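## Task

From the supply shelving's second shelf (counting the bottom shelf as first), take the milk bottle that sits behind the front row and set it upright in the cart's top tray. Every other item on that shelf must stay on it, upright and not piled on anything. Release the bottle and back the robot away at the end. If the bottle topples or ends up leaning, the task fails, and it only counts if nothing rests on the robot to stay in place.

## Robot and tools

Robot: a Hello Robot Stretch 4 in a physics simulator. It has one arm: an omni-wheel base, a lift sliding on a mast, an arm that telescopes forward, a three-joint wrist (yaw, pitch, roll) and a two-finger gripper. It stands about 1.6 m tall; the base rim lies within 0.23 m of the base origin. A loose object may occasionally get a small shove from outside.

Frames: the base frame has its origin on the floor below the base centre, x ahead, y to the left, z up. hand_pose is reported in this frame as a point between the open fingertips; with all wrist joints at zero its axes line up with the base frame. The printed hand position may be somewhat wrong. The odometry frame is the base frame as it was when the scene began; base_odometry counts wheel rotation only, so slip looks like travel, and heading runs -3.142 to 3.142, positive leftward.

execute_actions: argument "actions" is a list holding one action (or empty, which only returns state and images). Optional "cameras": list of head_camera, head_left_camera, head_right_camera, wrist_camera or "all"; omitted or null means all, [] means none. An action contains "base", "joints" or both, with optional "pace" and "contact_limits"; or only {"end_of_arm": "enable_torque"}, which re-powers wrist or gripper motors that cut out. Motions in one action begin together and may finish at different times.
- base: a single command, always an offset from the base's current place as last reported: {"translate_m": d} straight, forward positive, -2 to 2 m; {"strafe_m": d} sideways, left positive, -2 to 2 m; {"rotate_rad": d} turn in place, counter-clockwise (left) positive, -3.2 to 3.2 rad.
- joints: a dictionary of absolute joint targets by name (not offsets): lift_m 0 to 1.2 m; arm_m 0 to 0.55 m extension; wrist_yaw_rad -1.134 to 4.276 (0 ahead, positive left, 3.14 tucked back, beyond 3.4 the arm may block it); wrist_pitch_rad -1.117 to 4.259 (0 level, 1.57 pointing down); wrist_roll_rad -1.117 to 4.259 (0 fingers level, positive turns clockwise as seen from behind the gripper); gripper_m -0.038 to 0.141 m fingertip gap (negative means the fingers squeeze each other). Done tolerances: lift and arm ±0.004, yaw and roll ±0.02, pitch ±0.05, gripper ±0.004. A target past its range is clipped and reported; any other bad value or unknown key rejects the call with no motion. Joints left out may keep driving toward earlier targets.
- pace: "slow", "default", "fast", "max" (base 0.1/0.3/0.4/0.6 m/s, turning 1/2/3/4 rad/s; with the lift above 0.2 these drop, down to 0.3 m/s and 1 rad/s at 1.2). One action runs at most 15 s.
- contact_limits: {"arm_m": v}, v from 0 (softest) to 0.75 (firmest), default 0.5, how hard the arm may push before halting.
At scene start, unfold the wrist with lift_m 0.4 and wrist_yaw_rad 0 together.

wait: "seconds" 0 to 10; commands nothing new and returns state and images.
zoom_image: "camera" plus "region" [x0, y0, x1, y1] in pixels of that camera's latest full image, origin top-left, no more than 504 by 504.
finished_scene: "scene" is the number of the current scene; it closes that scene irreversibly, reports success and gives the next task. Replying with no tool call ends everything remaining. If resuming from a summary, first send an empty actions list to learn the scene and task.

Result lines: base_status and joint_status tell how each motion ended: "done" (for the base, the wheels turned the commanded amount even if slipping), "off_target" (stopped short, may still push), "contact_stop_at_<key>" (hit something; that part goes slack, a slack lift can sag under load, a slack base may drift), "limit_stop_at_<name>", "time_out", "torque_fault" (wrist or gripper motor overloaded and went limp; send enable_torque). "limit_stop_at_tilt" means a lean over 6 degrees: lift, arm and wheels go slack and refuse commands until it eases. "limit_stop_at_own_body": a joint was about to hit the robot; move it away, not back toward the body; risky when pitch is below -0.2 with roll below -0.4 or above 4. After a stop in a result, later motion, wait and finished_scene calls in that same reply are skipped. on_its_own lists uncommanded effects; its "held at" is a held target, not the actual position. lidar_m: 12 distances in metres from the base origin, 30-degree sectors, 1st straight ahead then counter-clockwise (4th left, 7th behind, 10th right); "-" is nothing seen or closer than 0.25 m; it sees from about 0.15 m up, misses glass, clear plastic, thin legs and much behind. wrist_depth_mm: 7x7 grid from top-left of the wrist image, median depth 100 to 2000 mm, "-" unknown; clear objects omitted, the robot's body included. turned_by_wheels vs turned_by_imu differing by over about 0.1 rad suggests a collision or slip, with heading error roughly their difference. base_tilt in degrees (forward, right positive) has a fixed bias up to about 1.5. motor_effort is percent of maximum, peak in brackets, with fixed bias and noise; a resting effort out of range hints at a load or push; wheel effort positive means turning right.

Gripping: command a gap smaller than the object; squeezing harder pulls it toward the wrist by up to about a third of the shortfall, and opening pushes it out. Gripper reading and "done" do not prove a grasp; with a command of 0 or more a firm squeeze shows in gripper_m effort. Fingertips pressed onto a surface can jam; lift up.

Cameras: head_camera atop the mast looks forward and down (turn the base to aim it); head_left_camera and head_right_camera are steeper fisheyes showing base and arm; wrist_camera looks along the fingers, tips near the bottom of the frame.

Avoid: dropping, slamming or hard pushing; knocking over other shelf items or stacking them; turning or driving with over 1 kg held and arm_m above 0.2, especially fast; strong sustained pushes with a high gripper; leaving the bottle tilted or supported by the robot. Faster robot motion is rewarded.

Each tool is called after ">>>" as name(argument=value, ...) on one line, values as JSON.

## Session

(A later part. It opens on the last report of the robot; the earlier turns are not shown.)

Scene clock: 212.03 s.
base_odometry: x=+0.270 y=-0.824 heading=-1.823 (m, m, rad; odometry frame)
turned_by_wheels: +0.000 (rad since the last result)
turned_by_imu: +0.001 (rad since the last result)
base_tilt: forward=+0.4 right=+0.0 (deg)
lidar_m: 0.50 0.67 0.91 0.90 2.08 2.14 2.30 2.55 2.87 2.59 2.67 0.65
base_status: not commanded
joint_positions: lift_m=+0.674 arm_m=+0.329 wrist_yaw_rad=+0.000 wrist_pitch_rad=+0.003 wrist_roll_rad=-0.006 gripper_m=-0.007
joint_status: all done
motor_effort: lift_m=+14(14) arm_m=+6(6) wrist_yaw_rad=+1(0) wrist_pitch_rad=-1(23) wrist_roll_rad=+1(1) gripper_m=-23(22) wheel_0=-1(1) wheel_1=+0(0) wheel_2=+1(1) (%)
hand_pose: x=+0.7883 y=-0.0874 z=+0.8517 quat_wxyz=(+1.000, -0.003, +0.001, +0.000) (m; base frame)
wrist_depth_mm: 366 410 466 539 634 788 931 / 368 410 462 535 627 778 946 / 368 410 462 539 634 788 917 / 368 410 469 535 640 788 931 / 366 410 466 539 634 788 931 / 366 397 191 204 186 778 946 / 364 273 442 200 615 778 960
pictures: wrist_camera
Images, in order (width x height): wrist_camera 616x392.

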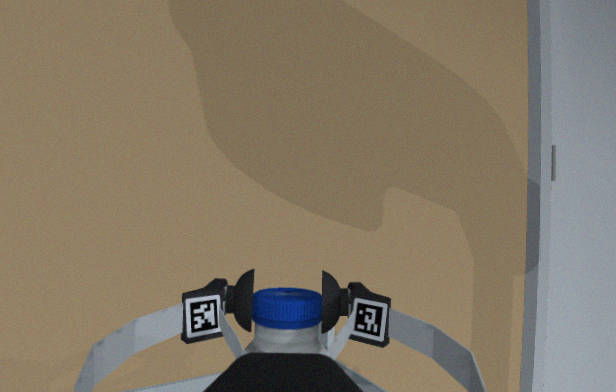

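>>> execute_actions(actions=[{"joints": {"gripper_m": 0.064, "lift_m": 0.675}}], cameras=["head_camera", "wrist_camera"])

Scene clock: 215.03 s.
base_odometry: x=+0.270 y=-0.824 heading=-1.823 (m, m, rad; odometry frame)
turned_by_wheels: +0.000 (rad since the last result)
turned_by_imu: +0.001 (rad since the last result)
base_tilt: forward=+0.4 right=+0.1 (deg)
lidar_m: 0.48 0.68 0.93 0.88 2.05 2.17 2.27 2.56 2.90 2.57 2.66 0.68
base_status: not commanded
joint_positions: lift_m=+0.675 arm_m=+0.329 wrist_yaw_rad=+0.000 wrist_pitch_rad=+0.004 wrist_roll_rad=-0.006 gripper_m=+0.064
joint_status: all done
motor_effort: lift_m=+22(23) arm_m=+6(6) wrist_yaw_rad=+0(1) wrist_pitch_rad=-4(5) wrist_roll_rad=+1(1) gripper_m=-2(22) wheel_0=-1(1) wheel_1=+0(0) wheel_2=+1(1) (%)
hand_pose: x=+0.7883 y=-0.0874 z=+0.8518 quat_wxyz=(+1.000, -0.003, +0.002, +0.000) (m; base frame)
wrist_depth_mm: 366 407 462 535 634 778 960 / 366 410 462 535 640 788 931 / 366 410 466 535 634 778 931 / 368 410 466 535 634 778 931 / 366 407 466 535 634 778 931 / 366 404 193 210 205 778 931 / 366 387 439 191 621 778 946
pictures: head_camera, wrist_camera
Images, in order (width x height): head_camera 420x560, wrist_camera 616x392.

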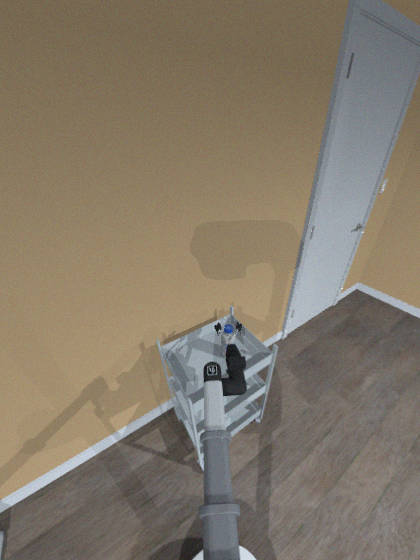

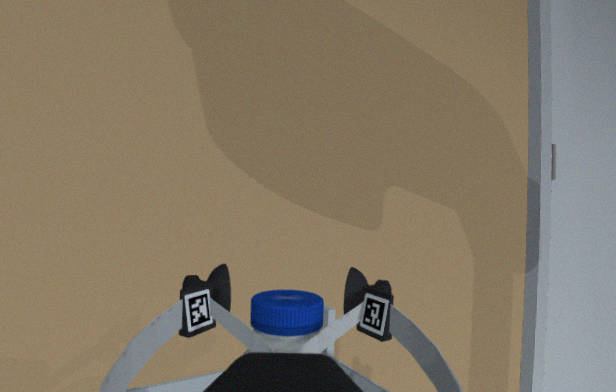

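>>> execute_actions(actions=[{"base": {"translate_m": -0.2}, "joints": {"arm_m": 0.01, "lift_m": 0.7}, "pace": "max"}], cameras=["head_camera", "wrist_camera"])

Scene clock: 228.90 s.
base_odometry: x=+0.320 y=-0.630 heading=-1.823 (m, m, rad; odometry frame)
turned_by_wheels: +0.000 (rad since the last result)
turned_by_imu: +0.002 (rad since the last result)
base_tilt: forward=+0.4 right=+0.0 (deg)
lidar_m: 0.68 1.05 0.98 0.90 1.97 1.94 2.21 2.38 2.77 2.60 2.78 0.90
base_status: done
joint_positions: lift_m=+0.700 arm_m=+0.011 wrist_yaw_rad=+0.000 wrist_pitch_rad=+0.005 wrist_roll_rad=-0.006 gripper_m=+0.064
joint_status: all done
motor_effort: lift_m=+21(22) arm_m=-7(7) wrist_yaw_rad=+2(2) wrist_pitch_rad=-5(5) wrist_roll_rad=+1(2) gripper_m=-3(4) wheel_0=+1(5) wheel_1=+2(6) wheel_2=+0(10) (%)
hand_pose: x=+0.4705 y=-0.0875 z=+0.8767 quat_wxyz=(+1.000, -0.003, +0.002, +0.000) (m; base frame)
wrist_depth_mm: 715 809 904 1060 1229 1499 - / 723 809 904 1060 1255 1499 - / 723 798 904 1060 1229 1464 - / 723 809 931 1060 1255 1499 - / 732 809 917 1042 1255 1464 - / 723 750 193 707 206 1499 - / 723 452 480 525 668 1499 1921
pictures: head_camera, wrist_camera
Images, in order (width x height): head_camera 420x560, wrist_camera 616x392.

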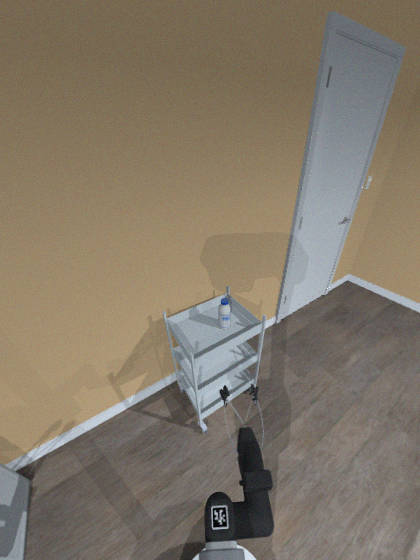

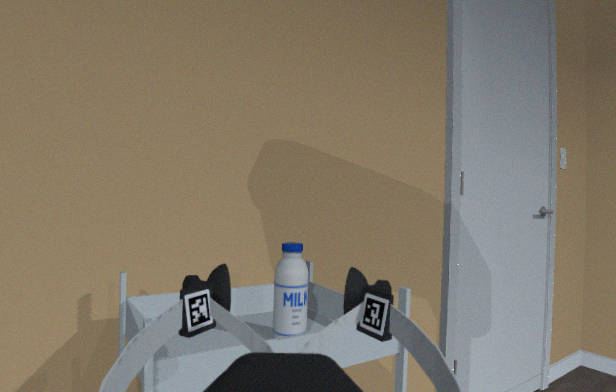

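>>> execute_actions(actions=[{"base": {"rotate_rad": 1.25}, "joints": {"wrist_yaw_rad": 1.35}, "pace": "max"}])

Scene clock: 232.17 s.
base_odometry: x=+0.320 y=-0.630 heading=-0.573 (m, m, rad; odometry frame)
turned_by_wheels: +1.250 (rad since the last result)
turned_by_imu: +1.277 (rad since the last result)
base_tilt: forward=+0.5 right=+0.1 (deg)
lidar_m: 0.92 1.07 1.98 1.96 2.71 2.39 2.81 2.62 2.40 0.78 0.71 1.05
base_status: done
joint_positions: lift_m=+0.700 arm_m=+0.011 wrist_yaw_rad=+1.350 wrist_pitch_rad=+0.004 wrist_roll_rad=-0.006 gripper_m=+0.064
joint_status: all done
motor_effort: lift_m=+21(21) arm_m=-6(7) wrist_yaw_rad=+1(7) wrist_pitch_rad=-6(6) wrist_roll_rad=+1(1) gripper_m=-3(3) wheel_0=+0(5) wheel_1=-1(6) wheel_2=+0(8) (%)
hand_pose: x=+0.3305 y=+0.2623 z=+0.8767 quat_wxyz=(+0.781, -0.004, +0.000, +0.625) (m; base frame)
wrist_depth_mm: - - - - 1708 1618 1464 / - - - - 1756 1576 1430 / - - - 1921 1756 1576 1430 / - - - 1921 1708 1537 1464 / - - - 1921 1756 1576 1464 / - - 193 1921 206 1537 1430 / - 1808 1863 1808 1661 1576 1397
pictures: head_camera, head_left_camera, head_right_camera, wrist_camera
Images, in order (width x height): head_camera 420x560, head_left_camera 420x672, head_right_camera 420x672, wrist_camera 616x392.

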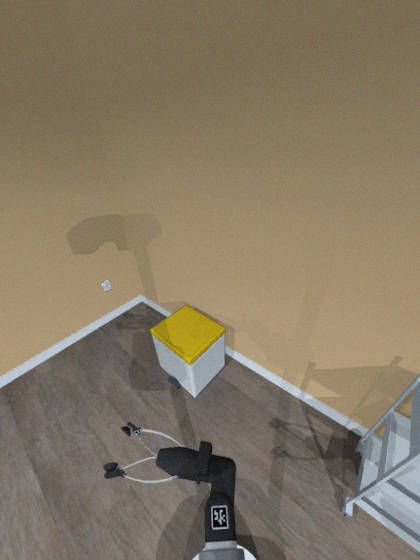

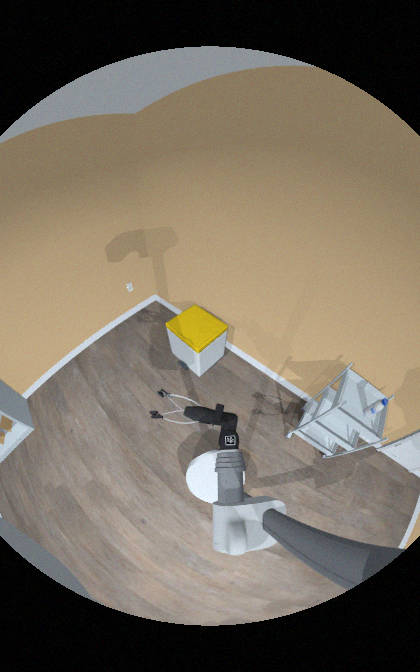

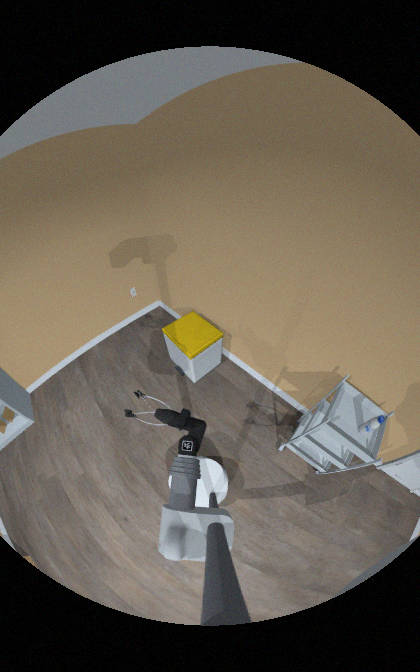

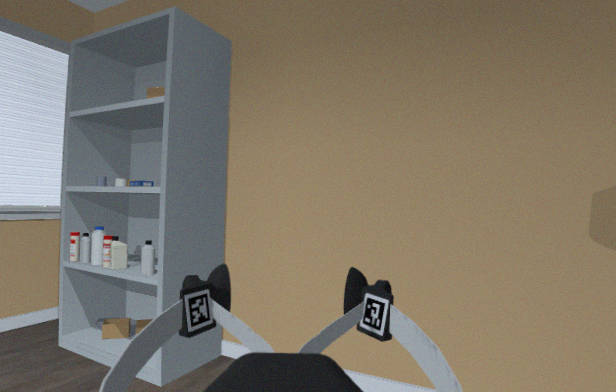

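>>> zoom_image(camera="wrist_camera", region=[30, 210, 230, 392])

Region (30, 210, 230, 392) of wrist_camera's 616x392 image, scaled by 2.520; it fills the top 459 rows of this view, and the rest is white.

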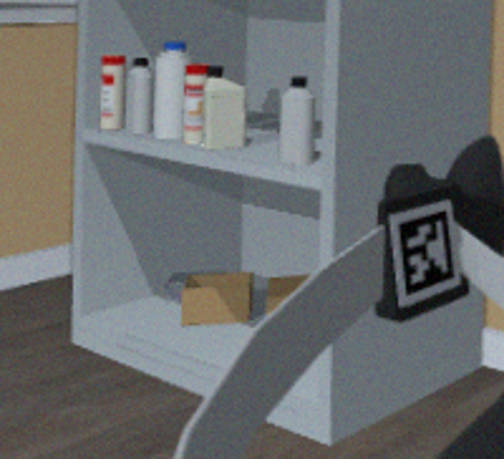

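The milk bottle stands in the top tray. Six of the seven shelf items are visibly upright; the seventh is hidden by the side panel, and I never touched it. Finishing scene 2.

>>> finished_scene(scene=2)

The scene is finished: the task was done.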